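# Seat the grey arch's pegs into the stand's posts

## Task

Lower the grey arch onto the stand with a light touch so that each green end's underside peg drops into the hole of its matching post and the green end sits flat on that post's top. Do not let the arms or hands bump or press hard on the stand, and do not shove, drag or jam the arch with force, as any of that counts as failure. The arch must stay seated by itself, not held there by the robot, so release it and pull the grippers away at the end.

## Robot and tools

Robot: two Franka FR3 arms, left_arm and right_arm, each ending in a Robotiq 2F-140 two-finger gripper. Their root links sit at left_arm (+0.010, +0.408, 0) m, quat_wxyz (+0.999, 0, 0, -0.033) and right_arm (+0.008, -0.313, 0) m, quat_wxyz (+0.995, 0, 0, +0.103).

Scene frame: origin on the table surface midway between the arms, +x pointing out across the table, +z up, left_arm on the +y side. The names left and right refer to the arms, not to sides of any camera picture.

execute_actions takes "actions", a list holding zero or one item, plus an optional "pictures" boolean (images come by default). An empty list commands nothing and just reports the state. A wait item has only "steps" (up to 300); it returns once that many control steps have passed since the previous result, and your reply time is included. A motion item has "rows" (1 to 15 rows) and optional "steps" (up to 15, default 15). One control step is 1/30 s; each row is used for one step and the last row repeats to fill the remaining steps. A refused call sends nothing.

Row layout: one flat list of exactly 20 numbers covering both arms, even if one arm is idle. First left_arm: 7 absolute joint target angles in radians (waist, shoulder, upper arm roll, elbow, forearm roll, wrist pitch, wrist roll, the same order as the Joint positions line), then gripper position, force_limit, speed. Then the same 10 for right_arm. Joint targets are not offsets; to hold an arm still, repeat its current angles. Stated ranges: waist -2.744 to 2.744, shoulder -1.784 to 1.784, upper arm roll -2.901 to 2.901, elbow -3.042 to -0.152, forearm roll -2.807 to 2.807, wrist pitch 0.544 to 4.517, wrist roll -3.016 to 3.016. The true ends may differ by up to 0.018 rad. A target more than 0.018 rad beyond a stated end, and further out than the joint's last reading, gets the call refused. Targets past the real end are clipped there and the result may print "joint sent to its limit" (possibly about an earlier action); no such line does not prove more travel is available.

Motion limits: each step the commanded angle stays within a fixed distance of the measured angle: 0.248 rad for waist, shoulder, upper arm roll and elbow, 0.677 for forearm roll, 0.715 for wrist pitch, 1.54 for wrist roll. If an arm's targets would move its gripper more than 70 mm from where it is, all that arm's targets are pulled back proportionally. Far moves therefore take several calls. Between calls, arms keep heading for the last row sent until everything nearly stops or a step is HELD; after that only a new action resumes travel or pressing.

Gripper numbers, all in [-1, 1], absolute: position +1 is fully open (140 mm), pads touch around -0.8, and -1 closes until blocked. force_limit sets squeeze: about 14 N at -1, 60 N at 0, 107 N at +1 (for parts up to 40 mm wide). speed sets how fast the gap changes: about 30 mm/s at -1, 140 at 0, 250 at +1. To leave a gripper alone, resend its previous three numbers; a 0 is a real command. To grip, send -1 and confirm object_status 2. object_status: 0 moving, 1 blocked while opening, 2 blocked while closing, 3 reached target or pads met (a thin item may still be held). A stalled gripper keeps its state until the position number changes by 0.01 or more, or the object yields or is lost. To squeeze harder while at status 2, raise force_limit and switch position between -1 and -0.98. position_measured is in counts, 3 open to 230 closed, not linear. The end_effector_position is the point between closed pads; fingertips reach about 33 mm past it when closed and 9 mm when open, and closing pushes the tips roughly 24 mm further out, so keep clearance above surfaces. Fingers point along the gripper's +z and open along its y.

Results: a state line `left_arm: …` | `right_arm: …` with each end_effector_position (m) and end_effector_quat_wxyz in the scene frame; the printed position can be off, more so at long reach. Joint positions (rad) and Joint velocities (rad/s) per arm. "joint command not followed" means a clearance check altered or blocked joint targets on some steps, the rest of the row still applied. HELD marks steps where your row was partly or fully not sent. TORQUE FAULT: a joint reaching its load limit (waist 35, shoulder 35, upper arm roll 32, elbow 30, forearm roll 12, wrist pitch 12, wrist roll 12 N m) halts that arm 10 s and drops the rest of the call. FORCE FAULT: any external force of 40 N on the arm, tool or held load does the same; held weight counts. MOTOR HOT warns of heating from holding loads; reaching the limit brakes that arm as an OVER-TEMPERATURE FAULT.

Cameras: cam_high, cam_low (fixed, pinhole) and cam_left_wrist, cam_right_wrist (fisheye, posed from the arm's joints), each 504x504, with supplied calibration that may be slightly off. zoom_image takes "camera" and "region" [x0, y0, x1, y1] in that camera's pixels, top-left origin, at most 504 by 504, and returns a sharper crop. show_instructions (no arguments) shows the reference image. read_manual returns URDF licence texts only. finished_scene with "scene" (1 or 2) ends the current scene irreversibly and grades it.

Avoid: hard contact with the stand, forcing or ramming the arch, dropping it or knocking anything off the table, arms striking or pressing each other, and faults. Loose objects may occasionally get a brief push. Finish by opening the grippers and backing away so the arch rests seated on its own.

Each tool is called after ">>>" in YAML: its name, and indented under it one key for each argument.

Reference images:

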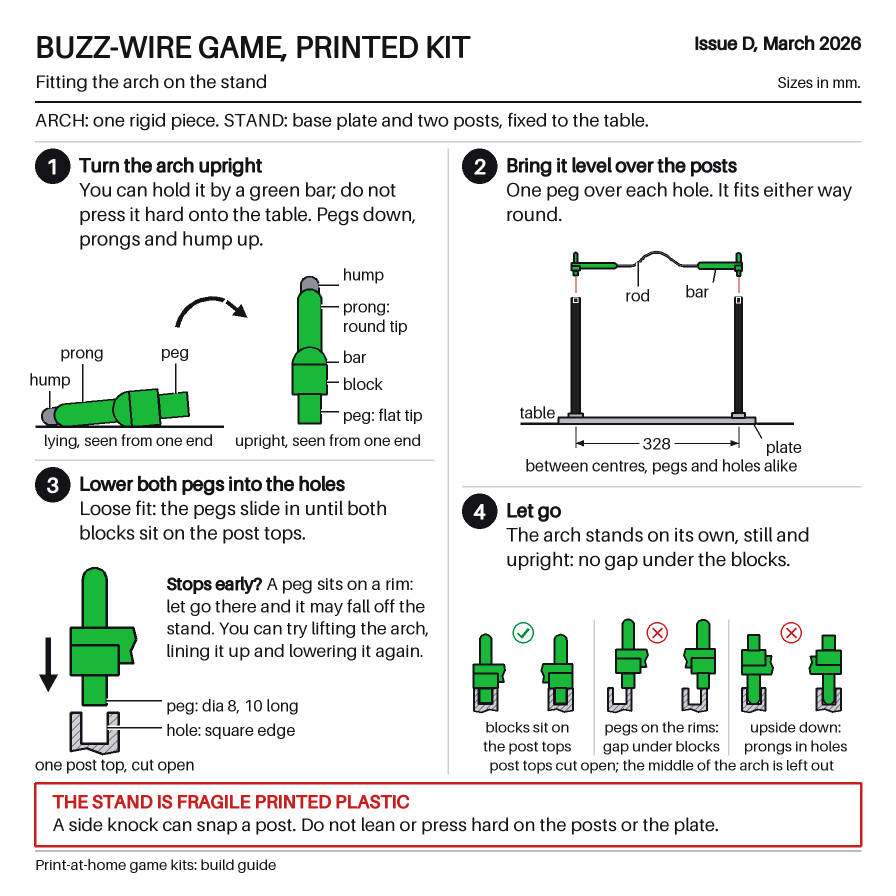

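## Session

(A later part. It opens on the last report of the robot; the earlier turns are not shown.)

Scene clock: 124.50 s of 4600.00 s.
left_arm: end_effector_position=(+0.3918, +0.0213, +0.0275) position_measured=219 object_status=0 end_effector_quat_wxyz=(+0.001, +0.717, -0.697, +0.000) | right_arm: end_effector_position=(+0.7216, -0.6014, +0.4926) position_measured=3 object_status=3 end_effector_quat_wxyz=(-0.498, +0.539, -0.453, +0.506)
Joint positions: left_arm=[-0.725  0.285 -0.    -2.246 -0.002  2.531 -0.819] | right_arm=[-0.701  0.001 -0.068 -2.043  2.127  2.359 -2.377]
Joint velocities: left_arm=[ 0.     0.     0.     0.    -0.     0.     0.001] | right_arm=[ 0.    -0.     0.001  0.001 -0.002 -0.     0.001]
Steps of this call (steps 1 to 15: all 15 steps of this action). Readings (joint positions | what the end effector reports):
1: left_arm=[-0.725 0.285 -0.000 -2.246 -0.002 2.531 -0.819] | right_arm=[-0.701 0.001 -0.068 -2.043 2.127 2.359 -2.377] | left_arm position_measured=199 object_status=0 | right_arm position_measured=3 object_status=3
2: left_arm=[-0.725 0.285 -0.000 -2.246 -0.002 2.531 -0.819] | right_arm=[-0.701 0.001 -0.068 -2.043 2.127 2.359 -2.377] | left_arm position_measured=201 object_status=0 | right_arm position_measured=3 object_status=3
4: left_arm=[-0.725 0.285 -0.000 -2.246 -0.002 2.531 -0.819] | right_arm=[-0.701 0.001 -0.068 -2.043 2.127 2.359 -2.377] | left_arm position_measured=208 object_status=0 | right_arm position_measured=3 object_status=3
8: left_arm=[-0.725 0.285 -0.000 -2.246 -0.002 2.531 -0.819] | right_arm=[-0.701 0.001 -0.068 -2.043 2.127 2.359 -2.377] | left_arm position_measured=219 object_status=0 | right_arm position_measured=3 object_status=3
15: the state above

>>> execute_actions:
  actions:
    - {"rows":[[-0.724,0.24,0,-2.232,0,2.47,-0.82,-1,0.3,-0.7,-0.7,0.0,-0.066,-2.042,2.127,2.359,-2.377,1,0,0]],"steps":15}
  pictures: false

>>> execute_actions:
  actions:
    - {"rows":[[-0.73,0.108,0,-2.179,0,2.287,-0.82,-1,0.3,-0.7,-0.7,0.0,-0.066,-2.042,2.127,2.359,-2.377,1,0,0]],"steps":15}

Scene clock: 141.63 s of 4600.00 s.
left_arm: end_effector_position=(+0.3946, +0.0184, +0.0529) position_measured=219 object_status=2 end_effector_quat_wxyz=(+0.001, +0.717, -0.697, +0.002) | right_arm: end_effector_position=(+0.7216, -0.6014, +0.4926) position_measured=3 object_status=3 end_effector_quat_wxyz=(-0.498, +0.539, -0.453, +0.506)
Joint positions: left_arm=[-0.725  0.239 -0.    -2.231 -0.002  2.475 -0.819] | right_arm=[-0.701  0.001 -0.068 -2.043  2.127  2.359 -2.377]
Joint velocities: left_arm=[-0.001 -0.001 -0.    -0.001  0.001 -0.02  -0.001] | right_arm=[ 0.     0.    -0.     0.    -0.001 -0.    -0.002]
Steps of this call (steps 1 to 15: the robot went on to your last target; steps 16 to 90: nothing new was sent; then 13.63 s passed at rest; steps 91 to 105: all 15 steps of this action). Readings (joint positions | what the end effector reports):
91: left_arm=[-0.725 0.280 -0.000 -2.246 -0.002 2.521 -0.819] | right_arm=[-0.701 0.001 -0.068 -2.043 2.127 2.359 -2.377] | left_arm position_measured=219 object_status=2 | right_arm position_measured=3 object_status=3
92: left_arm=[-0.725 0.270 -0.000 -2.244 -0.002 2.511 -0.819] | right_arm=[-0.701 0.001 -0.068 -2.043 2.127 2.359 -2.377] | left_arm position_measured=219 object_status=2 | right_arm position_measured=3 object_status=3
94: left_arm=[-0.725 0.252 -0.000 -2.237 -0.002 2.498 -0.819] | right_arm=[-0.701 0.001 -0.068 -2.043 2.127 2.359 -2.377] | left_arm position_measured=219 object_status=2 | right_arm position_measured=3 object_status=3
98: left_arm=[-0.725 0.239 -0.000 -2.231 -0.002 2.485 -0.819] | right_arm=[-0.701 0.001 -0.068 -2.043 2.127 2.359 -2.377] | left_arm position_measured=219 object_status=2 | right_arm position_measured=3 object_status=3
105: the state above

Scene clock: 142.13 s of 4600.00 s.
left_arm: end_effector_position=(+0.3962, +0.0138, +0.1317) position_measured=219 object_status=2 end_effector_quat_wxyz=(+0.001, +0.716, -0.698, +0.007) | right_arm: end_effector_position=(+0.7216, -0.6014, +0.4926) position_measured=3 object_status=3 end_effector_quat_wxyz=(-0.498, +0.539, -0.453, +0.506)
Joint positions: left_arm=[-0.729  0.107 -0.    -2.178 -0.002  2.299 -0.819] | right_arm=[-0.701  0.001 -0.068 -2.043  2.127  2.359 -2.377]
Joint velocities: left_arm=[-0.001  0.011  0.    -0.008  0.001 -0.068 -0.   ] | right_arm=[-0.001 -0.002  0.    -0.002  0.001  0.001  0.001]
Steps of this call (steps 1 to 15: all 15 steps of this action). Readings (joint positions | what the end effector reports):
1: left_arm=[-0.725 0.228 -0.000 -2.229 -0.002 2.446 -0.819] | right_arm=[-0.701 0.001 -0.068 -2.043 2.127 2.359 -2.377] | left_arm position_measured=219 object_status=2 | right_arm position_measured=3 object_status=3
2: left_arm=[-0.726 0.202 -0.000 -2.222 -0.002 2.416 -0.819] | right_arm=[-0.701 0.001 -0.068 -2.043 2.127 2.359 -2.377] | left_arm position_measured=219 object_status=2 | right_arm position_measured=3 object_status=3
4: left_arm=[-0.728 0.147 -0.000 -2.197 -0.002 2.374 -0.819] | right_arm=[-0.701 0.001 -0.068 -2.043 2.127 2.359 -2.377] | left_arm position_measured=219 object_status=2 | right_arm position_measured=3 object_status=3
8: left_arm=[-0.729 0.102 -0.000 -2.174 -0.002 2.332 -0.819] | right_arm=[-0.701 0.001 -0.068 -2.043 2.127 2.359 -2.377] | left_arm position_measured=219 object_status=2 | right_arm position_measured=3 object_status=3
15: the state above
camera_calibration (this result's frames):
cam_left_wrist: T_world_to_cam=[[-0.995637, 0.07132, -0.0601752, 0.412746], [0.0454652, 0.933905, 0.354618, -0.0581104], [0.0814893, 0.350335, -0.933073, 0.284887], [0, 0, 0, 1]] pos_world=[0.390372, -0.0749734, 0.311264]
cam_right_wrist: T_world_to_cam=[[-0.0127011, -0.026176, -0.999577, 0.483795], [-0.462681, 0.886356, -0.017332, 0.873832], [0.886434, 0.462265, -0.0233689, -0.159251], [0, 0, 0, 1]] pos_world=[0.551616, -0.688246, 0.495014]

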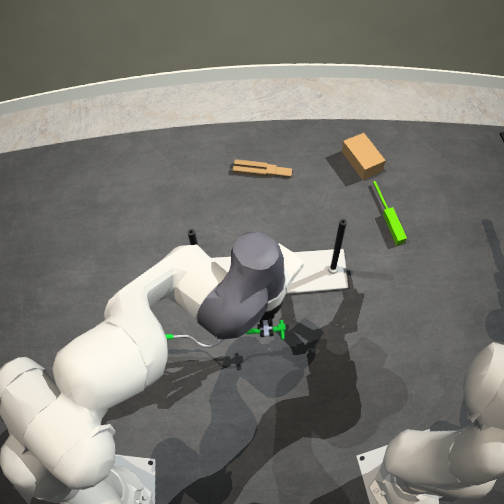

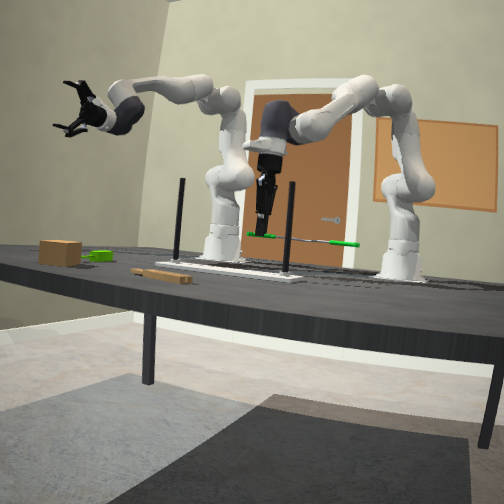

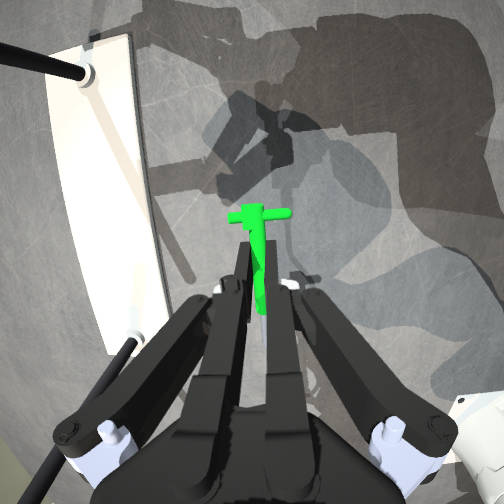

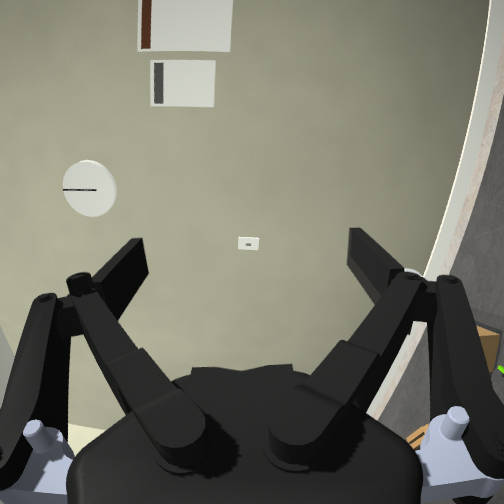

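Held. Go up in stages.

>>> execute_actions:
  actions:
    - {"rows":[[-0.77,-0.1,0,-2.15,0,2.05,-0.82,-1,0.3,-0.7,-0.7,0.0,-0.066,-2.042,2.127,2.359,-2.377,1,0,0]],"steps":15}
  pictures: false

>>> execute_actions:
  actions:
    - {"rows":[[-0.81,-0.3,0,-2.1,0,1.8,-0.82,-1,0.3,-0.7,-0.7,0.0,-0.066,-2.042,2.127,2.359,-2.377,1,0,0]],"steps":15}
  pictures: false

>>> execute_actions:
  actions:
    - {"rows":[[-0.81,-0.3,0,-2.1,0.5,1.8,-0.55,-1,0.3,-0.7,-0.7,0.0,-0.066,-2.042,2.127,2.359,-2.377,1,0,0]],"steps":15}
  pictures: false

>>> execute_actions:
  actions:
    - {"rows":[[-0.81,-0.3,0,-2.1,1.1,1.8,-0.2,-1,0.3,-0.7,-0.7,0.0,-0.066,-2.042,2.127,2.359,-2.377,1,0,0]],"steps":15}

Scene clock: 147.63 s of 4600.00 s.
left_arm: end_effector_position=(+0.3608, +0.0199, +0.2361) position_measured=219 object_status=2 end_effector_quat_wxyz=(+0.001, +0.702, -0.712, +0.010) | right_arm: end_effector_position=(+0.7216, -0.6014, +0.4926) position_measured=3 object_status=3 end_effector_quat_wxyz=(-0.498, +0.539, -0.453, +0.506)
Joint positions: left_arm=[-0.769 -0.101  0.    -2.149 -0.002  2.068 -0.819] | right_arm=[-0.701  0.001 -0.068 -2.043  2.127  2.359 -2.377]
Joint velocities: left_arm=[-0.001  0.022 -0.    -0.019  0.    -0.102 -0.001] | right_arm=[ 0.001  0.    -0.002 -0.001 -0.001  0.001 -0.001]
Steps of this call (steps 1 to 15: the robot went on to your last target; steps 16 to 90: nothing new was sent; then 2.00 s passed at rest; steps 91 to 105: all 15 steps of this action). Readings (joint positions | what the end effector reports):
91: left_arm=[-0.733 0.094 0.002 -2.182 -0.002 2.264 -0.819] | right_arm=[-0.701 0.001 -0.068 -2.043 2.127 2.359 -2.377] | left_arm position_measured=219 object_status=2 | right_arm position_measured=3 object_status=3
92: left_arm=[-0.739 0.063 0.002 -2.183 -0.002 2.236 -0.819] | right_arm=[-0.701 0.001 -0.068 -2.043 2.127 2.359 -2.377] | left_arm position_measured=219 object_status=2 | right_arm position_measured=3 object_status=3
94: left_arm=[-0.753 -0.010 0.002 -2.171 -0.002 2.182 -0.819] | right_arm=[-0.701 0.001 -0.068 -2.043 2.127 2.359 -2.377] | left_arm position_measured=219 object_status=2 | right_arm position_measured=3 object_status=3
98: left_arm=[-0.768 -0.101 0.000 -2.143 -0.002 2.115 -0.819] | right_arm=[-0.701 0.001 -0.068 -2.043 2.127 2.359 -2.377] | left_arm position_measured=219 object_status=2 | right_arm position_measured=3 object_status=3
105: the state above

Scene clock: 148.13 s of 4600.00 s.
left_arm: end_effector_position=(+0.3126, +0.0452, +0.3369) position_measured=219 object_status=2 end_effector_quat_wxyz=(+0.002, +0.687, -0.726, +0.011) | right_arm: end_effector_position=(+0.7216, -0.6014, +0.4926) position_measured=3 object_status=3 end_effector_quat_wxyz=(-0.498, +0.539, -0.453, +0.506)
Joint positions: left_arm=[-0.809 -0.301  0.    -2.099 -0.002  1.82  -0.819] | right_arm=[-0.701  0.001 -0.068 -2.043  2.127  2.359 -2.377]
Joint velocities: left_arm=[-0.001  0.025 -0.001 -0.02   0.001 -0.115  0.   ] | right_arm=[ 0.001 -0.    -0.001  0.     0.002  0.001  0.001]
Steps of this call (steps 1 to 15: all 15 steps of this action). Readings (joint positions | what the end effector reports):
1: left_arm=[-0.773 -0.113 0.002 -2.150 -0.002 2.041 -0.819] | right_arm=[-0.701 0.001 -0.068 -2.043 2.127 2.359 -2.377] | left_arm position_measured=219 object_status=2 | right_arm position_measured=3 object_status=3
2: left_arm=[-0.779 -0.141 0.002 -2.148 -0.002 2.011 -0.819] | right_arm=[-0.701 0.001 -0.068 -2.043 2.127 2.359 -2.377] | left_arm position_measured=219 object_status=2 | right_arm position_measured=3 object_status=3
4: left_arm=[-0.793 -0.208 0.002 -2.129 -0.002 1.954 -0.819] | right_arm=[-0.701 0.001 -0.068 -2.043 2.127 2.359 -2.377] | left_arm position_measured=219 object_status=2 | right_arm position_measured=3 object_status=3
8: left_arm=[-0.807 -0.299 0.000 -2.095 -0.002 1.874 -0.819] | right_arm=[-0.701 0.001 -0.068 -2.043 2.127 2.359 -2.377] | left_arm position_measured=219 object_status=2 | right_arm position_measured=3 object_status=3
15: the state above

Scene clock: 148.63 s of 4600.00 s.
left_arm: end_effector_position=(+0.4166, +0.1296, +0.3664) position_measured=219 object_status=2 end_effector_quat_wxyz=(+0.233, -0.549, +0.803, +0.007) | right_arm: end_effector_position=(+0.7216, -0.6014, +0.4926) position_measured=3 object_status=3 end_effector_quat_wxyz=(-0.498, +0.539, -0.453, +0.506)
Joint positions: left_arm=[-0.81  -0.3   -0.001 -2.1    0.483  1.803 -0.618] | right_arm=[-0.701  0.001 -0.068 -2.043  2.127  2.359 -2.377]
Joint velocities: left_arm=[ 0.001 -0.     0.     0.001  0.12  -0.007  0.211] | right_arm=[-0.001 -0.    -0.001 -0.    -0.    -0.001  0.001]
Steps of this call (steps 1 to 15: all 15 steps of this action). Readings (joint positions | what the end effector reports):
1: left_arm=[-0.810 -0.301 -0.000 -2.100 0.042 1.818 -0.807] | right_arm=[-0.701 0.001 -0.068 -2.043 2.127 2.359 -2.377] | left_arm position_measured=219 object_status=2 | right_arm position_measured=3 object_status=3
2: left_arm=[-0.810 -0.300 -0.001 -2.100 0.099 1.816 -0.794] | right_arm=[-0.701 0.001 -0.068 -2.043 2.127 2.359 -2.377] | left_arm position_measured=219 object_status=2 | right_arm position_measured=3 object_status=3
4: left_arm=[-0.810 -0.300 -0.001 -2.100 0.213 1.813 -0.763] | right_arm=[-0.701 0.001 -0.068 -2.043 2.127 2.359 -2.377] | left_arm position_measured=219 object_status=2 | right_arm position_measured=3 object_status=3
8: left_arm=[-0.810 -0.300 -0.001 -2.100 0.398 1.807 -0.692] | right_arm=[-0.701 0.001 -0.068 -2.043 2.127 2.359 -2.377] | left_arm position_measured=219 object_status=2 | right_arm position_measured=3 object_status=3
15: the state above

Scene clock: 149.13 s of 4600.00 s.
left_arm: end_effector_position=(+0.5256, +0.1856, +0.4807) position_measured=219 object_status=2 end_effector_quat_wxyz=(+0.488, -0.315, +0.808, +0.092) | right_arm: end_effector_position=(+0.7216, -0.6014, +0.4926) position_measured=3 object_status=3 end_effector_quat_wxyz=(-0.498, +0.539, -0.453, +0.506)
Joint positions: left_arm=[-0.81  -0.299 -0.001 -2.101  1.072  1.802 -0.32 ] | right_arm=[-0.701  0.001 -0.068 -2.043  2.127  2.359 -2.377]
Joint velocities: left_arm=[-0.    -0.    -0.001 -0.001  0.215 -0.001  0.381] | right_arm=[-0.     0.002 -0.001 -0.001 -0.001 -0.001 -0.   ]
Steps of this call (steps 1 to 15: all 15 steps of this action). Readings (joint positions | what the end effector reports):
1: left_arm=[-0.811 -0.300 -0.001 -2.101 0.527 1.803 -0.603] | right_arm=[-0.701 0.001 -0.068 -2.043 2.127 2.359 -2.377] | left_arm position_measured=219 object_status=2 | right_arm position_measured=3 object_status=3
2: left_arm=[-0.811 -0.300 -0.001 -2.101 0.584 1.803 -0.586] | right_arm=[-0.701 0.001 -0.068 -2.043 2.127 2.359 -2.377] | left_arm position_measured=219 object_status=2 | right_arm position_measured=3 object_status=3
4: left_arm=[-0.811 -0.299 -0.001 -2.101 0.696 1.803 -0.549] | right_arm=[-0.701 0.001 -0.068 -2.043 2.127 2.359 -2.377] | left_arm position_measured=219 object_status=2 | right_arm position_measured=3 object_status=3
8: left_arm=[-0.811 -0.299 -0.001 -2.101 0.918 1.802 -0.453] | right_arm=[-0.701 0.001 -0.068 -2.043 2.127 2.359 -2.377] | left_arm position_measured=219 object_status=2 | right_arm position_measured=3 object_status=3
15: the state above
camera_calibration (this result's frames):
cam_left_wrist: T_world_to_cam=[[-0.526996, 0.843782, -0.10152, 0.180541], [0.0774964, 0.166667, 0.982963, -0.524669], [0.846327, 0.51015, -0.153223, -0.266718], [0, 0, 0, 1]] pos_world=[0.361535, 0.0711733, 0.493191]
cam_right_wrist: T_world_to_cam=[[-0.0127011, -0.026176, -0.999577, 0.483795], [-0.462681, 0.886356, -0.017332, 0.873832], [0.886434, 0.462265, -0.0233688, -0.159251], [0, 0, 0, 1]] pos_world=[0.551616, -0.688246, 0.495014]

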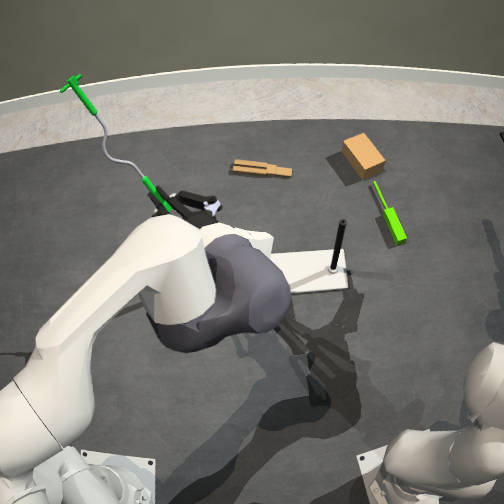

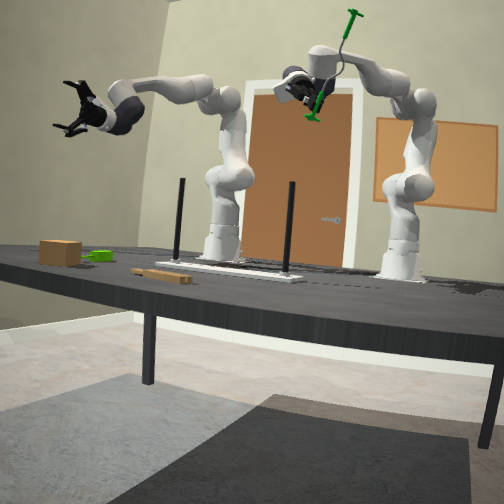

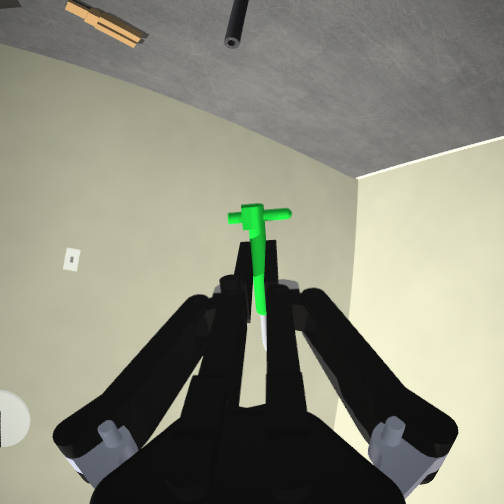

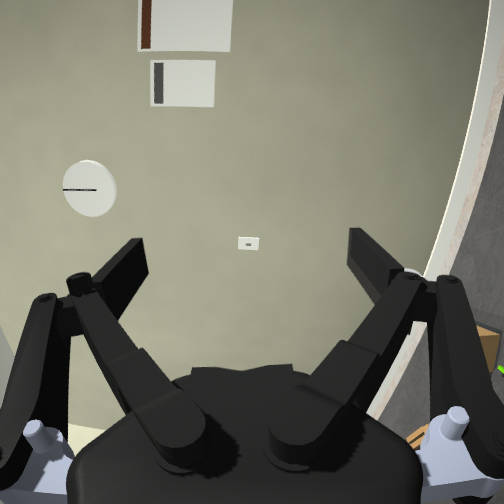

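>>> execute_actions:
  actions:
    - {"rows":[[-0.81,-0.22,0,-2.28,1.7,1.81,0.15,-1,0.3,-0.7,-0.7,0.0,-0.066,-2.042,2.127,2.359,-2.377,1,0,0]],"steps":15}
  pictures: false

>>> execute_actions:
  actions:
    - {"rows":[[-0.8145,-0.13,0,-2.46,2.227,1.825,0.446,-1,0.3,-0.7,-0.7,0.0,-0.066,-2.042,2.127,2.359,-2.377,1,0,0]],"steps":15}
  pictures: false

>>> execute_actions:
  actions:
    - {"steps":20}
  pictures: false

>>> execute_actions:
  actions:
    - {"rows":[[-0.8145,-0.085,0,-2.55,2.227,1.825,0.446,-1,0.3,-0.7,-0.7,0.0,-0.066,-2.042,2.127,2.359,-2.377,1,0,0]],"steps":15}
  pictures: false

>>> execute_actions:
  actions:
    - {"rows":[[-0.8145,-0.0495,0,-2.6245,2.227,1.825,0.446,-1,0.3,-0.7,-0.7,0.0,-0.066,-2.042,2.127,2.359,-2.377,1,0,0]],"steps":15}
  pictures: false

>>> execute_actions:
  actions:
    - {"steps":20}

Scene clock: 158.37 s of 4600.00 s.
left_arm: end_effector_position=(+0.5799, +0.1717, +0.5045) position_measured=219 object_status=2 end_effector_quat_wxyz=(+0.615, +0.054, +0.709, +0.341) | right_arm: end_effector_position=(+0.7216, -0.6014, +0.4926) position_measured=3 object_status=3 end_effector_quat_wxyz=(-0.498, +0.539, -0.453, +0.506)
Joint positions: left_arm=[-0.81  -0.219 -0.001 -2.281  1.686  1.809  0.077] | right_arm=[-0.701  0.001 -0.068 -2.043  2.127  2.359 -2.377]
Joint velocities: left_arm=[-0.    -0.006 -0.001  0.001  0.088 -0.     0.228] | right_arm=[-0.001 -0.     0.     0.    -0.     0.002  0.001]
Steps of this call (steps 1 to 45: the robot went on to your last target; steps 46 to 110: nothing new was sent; then 5.07 s passed at rest; steps 111 to 125: all 15 steps of this action). Readings (joint positions | what the end effector reports):
111: left_arm=[-0.811 -0.301 -0.001 -2.131 1.195 1.805 -0.173] | right_arm=[-0.701 0.001 -0.068 -2.043 2.127 2.359 -2.377] | left_arm position_measured=219 object_status=2 | right_arm position_measured=3 object_status=3
112: left_arm=[-0.810 -0.287 -0.001 -2.174 1.318 1.805 -0.140] | right_arm=[-0.701 0.001 -0.068 -2.043 2.127 2.359 -2.377] | left_arm position_measured=219 object_status=2 | right_arm position_measured=3 object_status=3
114: left_arm=[-0.810 -0.243 -0.001 -2.237 1.480 1.806 -0.084] | right_arm=[-0.701 0.001 -0.068 -2.043 2.127 2.359 -2.377] | left_arm position_measured=219 object_status=2 | right_arm position_measured=3 object_status=3
118: left_arm=[-0.810 -0.210 -0.001 -2.282 1.624 1.809 -0.002] | right_arm=[-0.701 0.001 -0.068 -2.043 2.127 2.359 -2.377] | left_arm position_measured=219 object_status=2 | right_arm position_measured=3 object_status=3
125: the state above

Scene clock: 158.87 s of 4600.00 s.
left_arm: end_effector_position=(+0.5778, +0.0817, +0.4614) position_measured=219 object_status=2 end_effector_quat_wxyz=(+0.618, +0.359, +0.498, +0.491) | right_arm: end_effector_position=(+0.7216, -0.6014, +0.4926) position_measured=3 object_status=3 end_effector_quat_wxyz=(-0.498, +0.539, -0.453, +0.506)
Joint positions: left_arm=[-0.814 -0.128  0.001 -2.461  2.213  1.824  0.366] | right_arm=[-0.701  0.001 -0.068 -2.043  2.127  2.359 -2.377]
Joint velocities: left_arm=[ 0.001 -0.01  -0.    -0.002  0.094  0.     0.256] | right_arm=[-0.    -0.001  0.    -0.    -0.    -0.001  0.001]
Steps of this call (steps 1 to 15: all 15 steps of this action). Readings (joint positions | what the end effector reports):
1: left_arm=[-0.809 -0.218 0.001 -2.303 1.762 1.808 0.103] | right_arm=[-0.701 0.001 -0.068 -2.043 2.127 2.359 -2.377] | left_arm position_measured=219 object_status=2 | right_arm position_measured=3 object_status=3
2: left_arm=[-0.809 -0.206 0.001 -2.336 1.847 1.809 0.129] | right_arm=[-0.701 0.001 -0.068 -2.043 2.127 2.359 -2.377] | left_arm position_measured=219 object_status=2 | right_arm position_measured=3 object_status=3
4: left_arm=[-0.811 -0.168 0.001 -2.398 1.993 1.813 0.185] | right_arm=[-0.701 0.001 -0.068 -2.043 2.127 2.359 -2.377] | left_arm position_measured=219 object_status=2 | right_arm position_measured=3 object_status=3
8: left_arm=[-0.814 -0.124 0.001 -2.458 2.147 1.823 0.277] | right_arm=[-0.701 0.001 -0.068 -2.043 2.127 2.359 -2.377] | left_arm position_measured=219 object_status=2 | right_arm position_measured=3 object_status=3
15: the state above

Scene clock: 159.53 s of 4600.00 s.
left_arm: end_effector_position=(+0.5774, +0.0792, +0.4633) position_measured=219 object_status=2 end_effector_quat_wxyz=(+0.603, +0.377, +0.481, +0.512) | right_arm: end_effector_position=(+0.7216, -0.6014, +0.4926) position_measured=3 object_status=3 end_effector_quat_wxyz=(-0.498, +0.539, -0.453, +0.506)
Joint positions: left_arm=[-0.814 -0.128  0.001 -2.461  2.224  1.824  0.434] | right_arm=[-0.701  0.001 -0.068 -2.043  2.127  2.359 -2.377]
Joint velocities: left_arm=[-0.002 -0.002  0.    -0.001  0.001 -0.     0.028] | right_arm=[ 0.001  0.001 -0.    -0.001  0.     0.    -0.001]
Steps of this call (steps 1 to 20: the robot went on to your last target). Readings (joint positions | what the end effector reports):
1: left_arm=[-0.814 -0.128 0.001 -2.461 2.216 1.824 0.374] | right_arm=[-0.701 0.001 -0.068 -2.043 2.127 2.359 -2.377] | left_arm position_measured=219 object_status=2 | right_arm position_measured=3 object_status=3
2: left_arm=[-0.814 -0.128 0.001 -2.461 2.218 1.824 0.381] | right_arm=[-0.701 0.001 -0.068 -2.043 2.127 2.359 -2.377] | left_arm position_measured=219 object_status=2 | right_arm position_measured=3 object_status=3
4: left_arm=[-0.814 -0.128 0.001 -2.461 2.220 1.824 0.393] | right_arm=[-0.701 0.001 -0.068 -2.043 2.127 2.359 -2.377] | left_arm position_measured=219 object_status=2 | right_arm position_measured=3 object_status=3
8: left_arm=[-0.814 -0.128 0.001 -2.461 2.223 1.824 0.411] | right_arm=[-0.701 0.001 -0.068 -2.043 2.127 2.359 -2.377] | left_arm position_measured=219 object_status=2 | right_arm position_measured=3 object_status=3
20: the state above

Scene clock: 160.03 s of 4600.00 s.
left_arm: end_effector_position=(+0.5666, +0.0914, +0.3853) position_measured=219 object_status=2 end_effector_quat_wxyz=(+0.560, +0.432, +0.478, +0.521) | right_arm: end_effector_position=(+0.7216, -0.6014, +0.4926) position_measured=3 object_status=3 end_effector_quat_wxyz=(-0.498, +0.539, -0.453, +0.506)
Joint positions: left_arm=[-0.814 -0.083  0.001 -2.551  2.225  1.826  0.441] | right_arm=[-0.701  0.001 -0.068 -2.043  2.127  2.359 -2.377]
Joint velocities: left_arm=[-0.001 -0.002 -0.001 -0.001 -0.     0.001  0.008] | right_arm=[ 0.    -0.001 -0.    -0.    -0.001  0.    -0.   ]
Steps of this call (steps 1 to 15: all 15 steps of this action). Readings (joint positions | what the end effector reports):
1: left_arm=[-0.814 -0.128 0.001 -2.472 2.225 1.822 0.435] | right_arm=[-0.701 0.001 -0.068 -2.043 2.127 2.359 -2.377] | left_arm position_measured=219 object_status=2 | right_arm position_measured=3 object_status=3
2: left_arm=[-0.814 -0.121 0.001 -2.492 2.225 1.821 0.435] | right_arm=[-0.701 0.001 -0.068 -2.043 2.127 2.359 -2.377] | left_arm position_measured=219 object_status=2 | right_arm position_measured=3 object_status=3
4: left_arm=[-0.814 -0.098 0.001 -2.527 2.225 1.823 0.437] | right_arm=[-0.701 0.001 -0.068 -2.043 2.127 2.359 -2.377] | left_arm position_measured=219 object_status=2 | right_arm position_measured=3 object_status=3
8: left_arm=[-0.814 -0.081 0.001 -2.551 2.225 1.826 0.439] | right_arm=[-0.701 0.001 -0.068 -2.043 2.127 2.359 -2.377] | left_arm position_measured=219 object_status=2 | right_arm position_measured=3 object_status=3
15: the state above

Scene clock: 160.53 s of 4600.00 s.
left_arm: end_effector_position=(+0.5529, +0.1074, +0.3255) position_measured=219 object_status=2 end_effector_quat_wxyz=(+0.524, +0.474, +0.474, +0.526) | right_arm: end_effector_position=(+0.7216, -0.6014, +0.4926) position_measured=3 object_status=3 end_effector_quat_wxyz=(-0.498, +0.539, -0.453, +0.506)
Joint positions: left_arm=[-0.814 -0.048  0.001 -2.625  2.226  1.826  0.442] | right_arm=[-0.701  0.001 -0.068 -2.043  2.127  2.359 -2.377]
Joint velocities: left_arm=[ 0.001  0.    -0.    -0.001  0.    -0.001  0.001] | right_arm=[ 0.    -0.001  0.001  0.002 -0.001  0.    -0.   ]
Steps of this call (steps 1 to 15: all 15 steps of this action). Readings (joint positions | what the end effector reports):
1: left_arm=[-0.814 -0.083 0.001 -2.561 2.226 1.823 0.441] | right_arm=[-0.701 0.001 -0.068 -2.043 2.127 2.359 -2.377] | left_arm position_measured=219 object_status=2 | right_arm position_measured=3 object_status=3
2: left_arm=[-0.814 -0.076 0.001 -2.579 2.226 1.823 0.441] | right_arm=[-0.701 0.001 -0.068 -2.043 2.127 2.359 -2.377] | left_arm position_measured=219 object_status=2 | right_arm position_measured=3 object_status=3
4: left_arm=[-0.814 -0.058 0.001 -2.608 2.226 1.824 0.441] | right_arm=[-0.701 0.001 -0.068 -2.043 2.127 2.359 -2.377] | left_arm position_measured=219 object_status=2 | right_arm position_measured=3 object_status=3
8: left_arm=[-0.814 -0.047 0.001 -2.625 2.226 1.826 0.442] | right_arm=[-0.701 0.001 -0.068 -2.043 2.127 2.359 -2.377] | left_arm position_measured=219 object_status=2 | right_arm position_measured=3 object_status=3
15: the state above

Scene clock: 161.20 s of 4600.00 s.
left_arm: end_effector_position=(+0.5529, +0.1074, +0.3255) position_measured=219 object_status=2 end_effector_quat_wxyz=(+0.524, +0.474, +0.474, +0.526) | right_arm: end_effector_position=(+0.7216, -0.6014, +0.4926) position_measured=3 object_status=3 end_effector_quat_wxyz=(-0.498, +0.539, -0.453, +0.506)
Joint positions: left_arm=[-0.814 -0.048  0.001 -2.625  2.226  1.826  0.443] | right_arm=[-0.701  0.001 -0.068 -2.043  2.127  2.359 -2.377]
Joint velocities: left_arm=[ 0.     0.001  0.001  0.002 -0.    -0.001 -0.   ] | right_arm=[ 0.002  0.001  0.     0.    -0.    -0.    -0.   ]
Steps of this call (steps 1 to 15: the robot went on to your last target; steps 16 to 20: nothing new was sent). Readings (joint positions | what the end effector reports):
1: left_arm=[-0.814 -0.048 0.001 -2.625 2.226 1.826 0.442] | right_arm=[-0.701 0.001 -0.068 -2.043 2.127 2.359 -2.377] | left_arm position_measured=219 object_status=2 | right_arm position_measured=3 object_status=3
2: left_arm=[-0.814 -0.048 0.001 -2.625 2.226 1.826 0.442] | right_arm=[-0.701 0.001 -0.068 -2.043 2.127 2.359 -2.377] | left_arm position_measured=219 object_status=2 | right_arm position_measured=3 object_status=3
4: left_arm=[-0.814 -0.048 0.001 -2.625 2.226 1.826 0.442] | right_arm=[-0.701 0.001 -0.068 -2.043 2.127 2.359 -2.377] | left_arm position_measured=219 object_status=2 | right_arm position_measured=3 object_status=3
8: left_arm=[-0.814 -0.048 0.001 -2.625 2.226 1.826 0.442] | right_arm=[-0.701 0.001 -0.068 -2.043 2.127 2.359 -2.377] | left_arm position_measured=219 object_status=2 | right_arm position_measured=3 object_status=3
20: the state above
All arms were judged still, so your last target was given up. Only a new action makes them travel on or press farther. Fingers that are still opening or closing keep moving.
camera_calibration (this result's frames):
cam_left_wrist: T_world_to_cam=[[-0.0505987, -0.0994682, 0.993753, -0.273451], [-0.35386, -0.928691, -0.110973, 0.350988], [0.933929, -0.357265, 0.0117927, -0.28273], [0, 0, 0, 1]] pos_world=[0.374414, 0.197751, 0.314028]
cam_right_wrist: T_world_to_cam=[[-0.0127011, -0.0261759, -0.999577, 0.483795], [-0.462681, 0.886356, -0.017332, 0.873832], [0.886434, 0.462265, -0.0233688, -0.159251], [0, 0, 0, 1]] pos_world=[0.551616, -0.688246, 0.495014]

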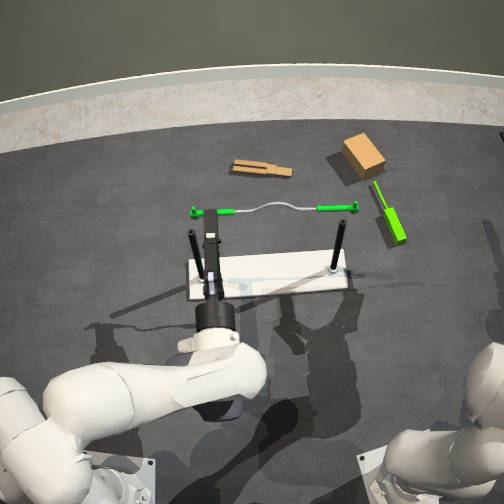

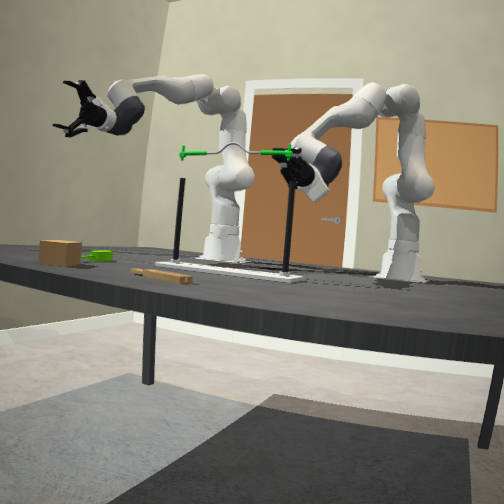

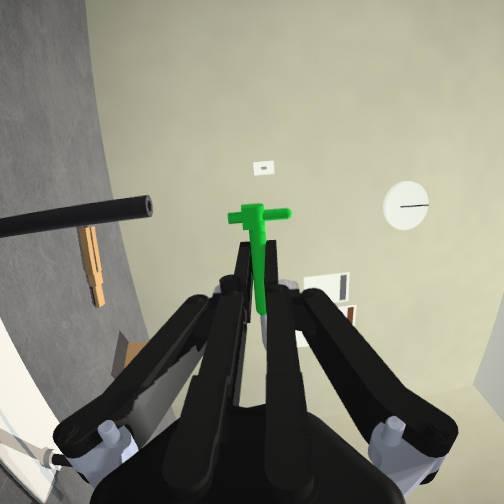

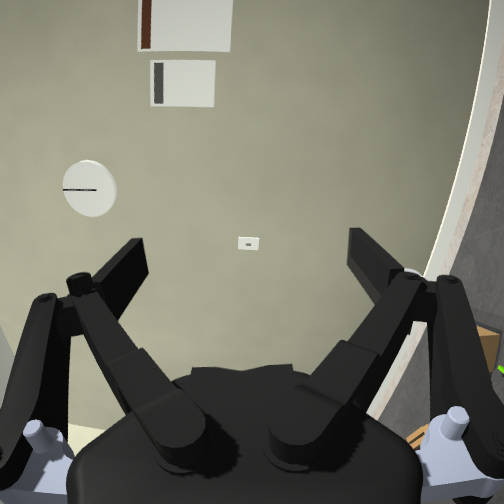

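>>> execute_actions:
  actions:
    - {"rows":[[-0.8145,-0.0495,0,-2.6245,2.227,1.825,0.446,-1,0.3,-0.7,-0.8,0.3,0,-1.8,1.192,1.227,2.274,1,0,0]],"steps":15}
  pictures: false

>>> execute_actions:
  actions:
    - {"steps":75}
  pictures: false

>>> execute_actions:
  actions:
    - {"rows":[[-0.8145,-0.0495,0,-2.6245,2.227,1.825,0.446,-1,0.3,-0.7,-0.712,0.68,0,-1.692,1.192,1.227,2.274,1,0,0]],"steps":15}
  pictures: false

>>> execute_actions:
  actions:
    - {"steps":40}

Scene clock: 186.07 s of 4600.00 s.
left_arm: end_effector_position=(+0.5529, +0.1074, +0.3256) position_measured=219 object_status=2 end_effector_quat_wxyz=(+0.524, +0.474, +0.474, +0.526) | right_arm: end_effector_position=(+0.7147, -0.4367, +0.4131) position_measured=3 object_status=3 end_effector_quat_wxyz=(+0.641, -0.630, +0.426, -0.106)
Joint positions: left_arm=[-0.814 -0.048  0.001 -2.625  2.226  1.826  0.443] | right_arm=[-0.777  0.234 -0.021 -1.852  1.519  1.79  -1.635]
Joint velocities: left_arm=[ 0.    -0.    -0.001 -0.001  0.     0.     0.   ] | right_arm=[-0.056  0.244  0.053  0.165 -0.813 -1.075  1.656]
Steps of this call (steps 1 to 90: nothing new was sent; then 21.37 s passed at rest; steps 91 to 105: all 15 steps of this action). Readings (joint positions | what the end effector reports):
91: left_arm=[-0.814 -0.048 0.001 -2.625 2.226 1.826 0.443] | right_arm=[-0.712 0.017 -0.063 -2.023 2.081 2.325 -2.328] | left_arm position_measured=219 object_status=2 | right_arm position_measured=3 object_status=3
92: left_arm=[-0.814 -0.048 0.001 -2.625 2.226 1.826 0.443] | right_arm=[-0.722 0.041 -0.058 -1.995 2.026 2.281 -2.273] | left_arm position_measured=219 object_status=2 | right_arm position_measured=3 object_status=3
94: left_arm=[-0.814 -0.048 0.001 -2.625 2.226 1.826 0.443] | right_arm=[-0.738 0.086 -0.049 -1.953 1.927 2.202 -2.173] | left_arm position_measured=219 object_status=2 | right_arm position_measured=3 object_status=3
98: left_arm=[-0.814 -0.048 0.001 -2.625 2.226 1.826 0.443] | right_arm=[-0.757 0.157 -0.036 -1.904 1.750 2.055 -1.986] | left_arm position_measured=219 object_status=2 | right_arm position_measured=3 object_status=3
105: the state above

Scene clock: 188.57 s of 4600.00 s.
left_arm: end_effector_position=(+0.5529, +0.1074, +0.3256) position_measured=219 object_status=2 end_effector_quat_wxyz=(+0.524, +0.474, +0.474, +0.526) | right_arm: end_effector_position=(+0.5637, -0.3187, +0.3954) position_measured=3 object_status=3 end_effector_quat_wxyz=(-0.376, +0.493, +0.567, +0.542)
Joint positions: left_arm=[-0.814 -0.048  0.001 -2.625  2.226  1.826  0.443] | right_arm=[-0.798  0.299 -0.002 -1.802  1.196  1.231  2.267]
Joint velocities: left_arm=[-0.     0.    -0.     0.001  0.001  0.     0.001] | right_arm=[0.001 0.001 0.    0.001 0.    0.001 0.011]
Steps of this call (steps 1 to 75: the robot went on to your last target). Readings (joint positions | what the end effector reports):
1: left_arm=[-0.814 -0.048 0.001 -2.625 2.226 1.826 0.443] | right_arm=[-0.779 0.242 -0.019 -1.846 1.490 1.753 -1.575] | left_arm position_measured=219 object_status=2 | right_arm position_measured=3 object_status=3
2: left_arm=[-0.814 -0.048 0.001 -2.625 2.226 1.826 0.443] | right_arm=[-0.781 0.249 -0.017 -1.841 1.462 1.715 -1.510] | left_arm position_measured=219 object_status=2 | right_arm position_measured=3 object_status=3
4: left_arm=[-0.814 -0.048 0.001 -2.625 2.226 1.826 0.443] | right_arm=[-0.785 0.263 -0.014 -1.831 1.408 1.640 -1.366] | left_arm position_measured=219 object_status=2 | right_arm position_measured=3 object_status=3
8: left_arm=[-0.814 -0.048 0.001 -2.625 2.226 1.826 0.443] | right_arm=[-0.792 0.284 -0.008 -1.815 1.310 1.489 -0.979] | left_arm position_measured=219 object_status=2 | right_arm position_measured=3 object_status=3
75: the state above

Scene clock: 189.07 s of 4600.00 s.
left_arm: end_effector_position=(+0.5529, +0.1074, +0.3256) position_measured=219 object_status=2 end_effector_quat_wxyz=(+0.524, +0.474, +0.474, +0.526) | right_arm: end_effector_position=(+0.5772, -0.2783, +0.2341) position_measured=3 object_status=3 end_effector_quat_wxyz=(-0.505, +0.501, +0.495, +0.499)
Joint positions: left_arm=[-0.814 -0.048  0.001 -2.625  2.226  1.826  0.443] | right_arm=[-0.711  0.691 -0.001 -1.701  1.193  1.228  2.269]
Joint velocities: left_arm=[-0.001 -0.001  0.     0.001  0.    -0.    -0.   ] | right_arm=[ 0.    -0.084  0.     0.073 -0.002 -0.     0.003]
Steps of this call (steps 1 to 15: all 15 steps of this action). Readings (joint positions | what the end effector reports):
1: left_arm=[-0.814 -0.048 0.001 -2.625 2.226 1.826 0.443] | right_arm=[-0.790 0.323 -0.006 -1.773 1.196 1.228 2.267] | left_arm position_measured=219 object_status=2 | right_arm position_measured=3 object_status=3
2: left_arm=[-0.814 -0.048 0.001 -2.625 2.226 1.826 0.443] | right_arm=[-0.778 0.362 -0.007 -1.745 1.197 1.228 2.267] | left_arm position_measured=219 object_status=2 | right_arm position_measured=3 object_status=3
4: left_arm=[-0.814 -0.048 0.001 -2.625 2.226 1.826 0.443] | right_arm=[-0.755 0.445 -0.005 -1.719 1.197 1.228 2.268] | left_arm position_measured=219 object_status=2 | right_arm position_measured=3 object_status=3
8: left_arm=[-0.814 -0.048 0.001 -2.625 2.226 1.826 0.443] | right_arm=[-0.723 0.617 -0.002 -1.701 1.196 1.228 2.268] | left_arm position_measured=219 object_status=2 | right_arm position_measured=3 object_status=3
15: the state above

Scene clock: 190.40 s of 4600.00 s.
left_arm: end_effector_position=(+0.5529, +0.1074, +0.3256) position_measured=219 object_status=2 end_effector_quat_wxyz=(+0.524, +0.474, +0.474, +0.526) | right_arm: end_effector_position=(+0.5801, -0.2799, +0.2410) position_measured=3 object_status=3 end_effector_quat_wxyz=(-0.499, +0.499, +0.501, +0.501)
Joint positions: left_arm=[-0.814 -0.048  0.001 -2.625  2.226  1.826  0.443] | right_arm=[-0.711  0.68  -0.001 -1.693  1.193  1.228  2.27 ]
Joint velocities: left_arm=[ 0.     0.     0.001  0.001  0.    -0.    -0.001] | right_arm=[ 0.001  0.001 -0.    -0.    -0.001  0.     0.001]
Steps of this call (steps 1 to 30: the robot went on to your last target; steps 31 to 40: nothing new was sent). Readings (joint positions | what the end effector reports):
1: left_arm=[-0.814 -0.048 0.001 -2.625 2.226 1.826 0.443] | right_arm=[-0.711 0.688 -0.001 -1.698 1.193 1.228 2.270] | left_arm position_measured=219 object_status=2 | right_arm position_measured=3 object_status=3
2: left_arm=[-0.814 -0.048 0.001 -2.625 2.226 1.826 0.443] | right_arm=[-0.711 0.685 -0.001 -1.696 1.193 1.228 2.270] | left_arm position_measured=219 object_status=2 | right_arm position_measured=3 object_status=3
4: left_arm=[-0.814 -0.048 0.001 -2.625 2.226 1.826 0.443] | right_arm=[-0.711 0.681 -0.001 -1.694 1.193 1.228 2.270] | left_arm position_measured=219 object_status=2 | right_arm position_measured=3 object_status=3
8: left_arm=[-0.814 -0.048 0.001 -2.625 2.226 1.826 0.443] | right_arm=[-0.711 0.680 -0.001 -1.693 1.193 1.228 2.270] | left_arm position_measured=219 object_status=2 | right_arm position_measured=3 object_status=3
40: the state above
All arms were judged still, so your last target was given up. Only a new action makes them travel on or press farther. Fingers that are still opening or closing keep moving.
camera_calibration (this result's frames):
cam_left_wrist: T_world_to_cam=[[-0.050704, -0.099497, 0.993745, -0.273484], [-0.353834, -0.928694, -0.111038, 0.351005], [0.933933, -0.357251, 0.0118832, -0.282765], [0, 0, 0, 1]] pos_world=[0.374415, 0.197747, 0.314109]
cam_right_wrist: T_world_to_cam=[[0.997597, -0.023385, -0.0652183, -0.571549], [-0.0691626, -0.391823, -0.917437, 0.1499], [-0.00409975, 0.919743, -0.392499, 0.545262], [0, 0, 0, 1]] pos_world=[0.582779, -0.456133, 0.314263]

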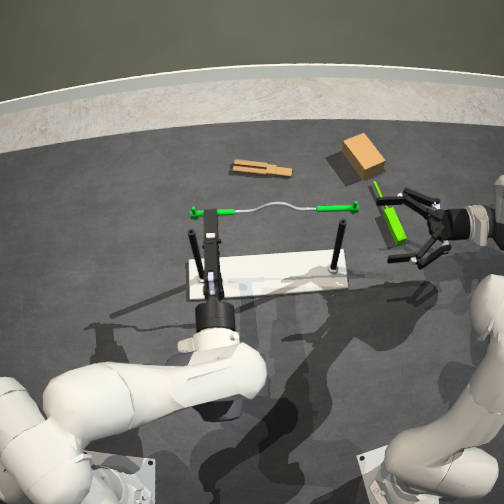

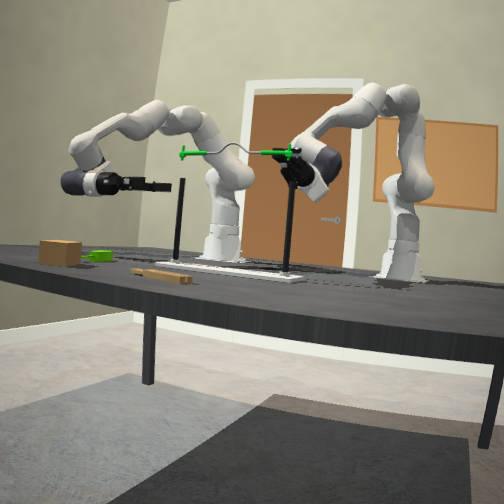

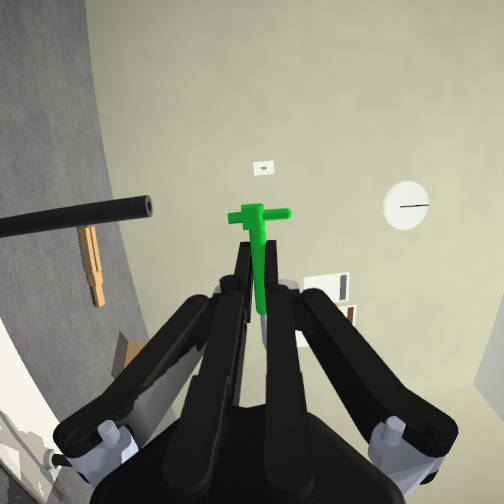

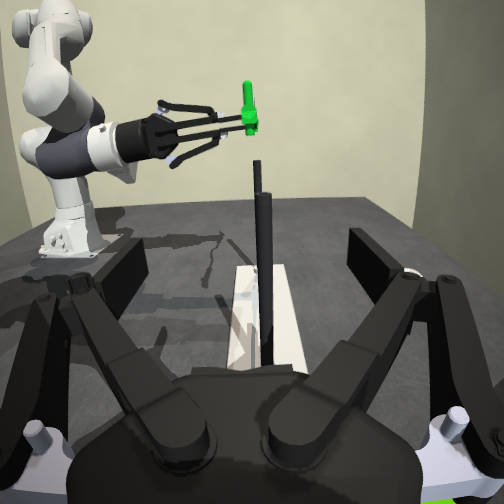

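>>> zoom_image:
  camera: "cam_right_wrist"
  region: [190, 70, 330, 250]

Region (190, 70, 330, 250) of cam_right_wrist's 504x504 image, scaled by 2.800, with more detail than that image has.

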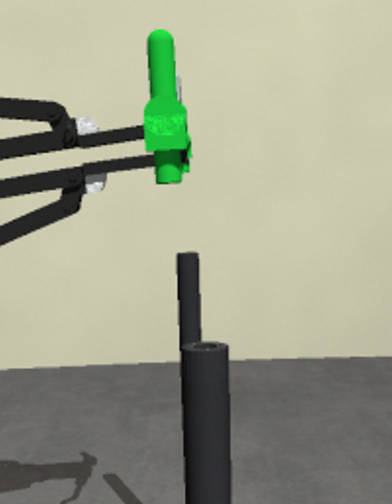

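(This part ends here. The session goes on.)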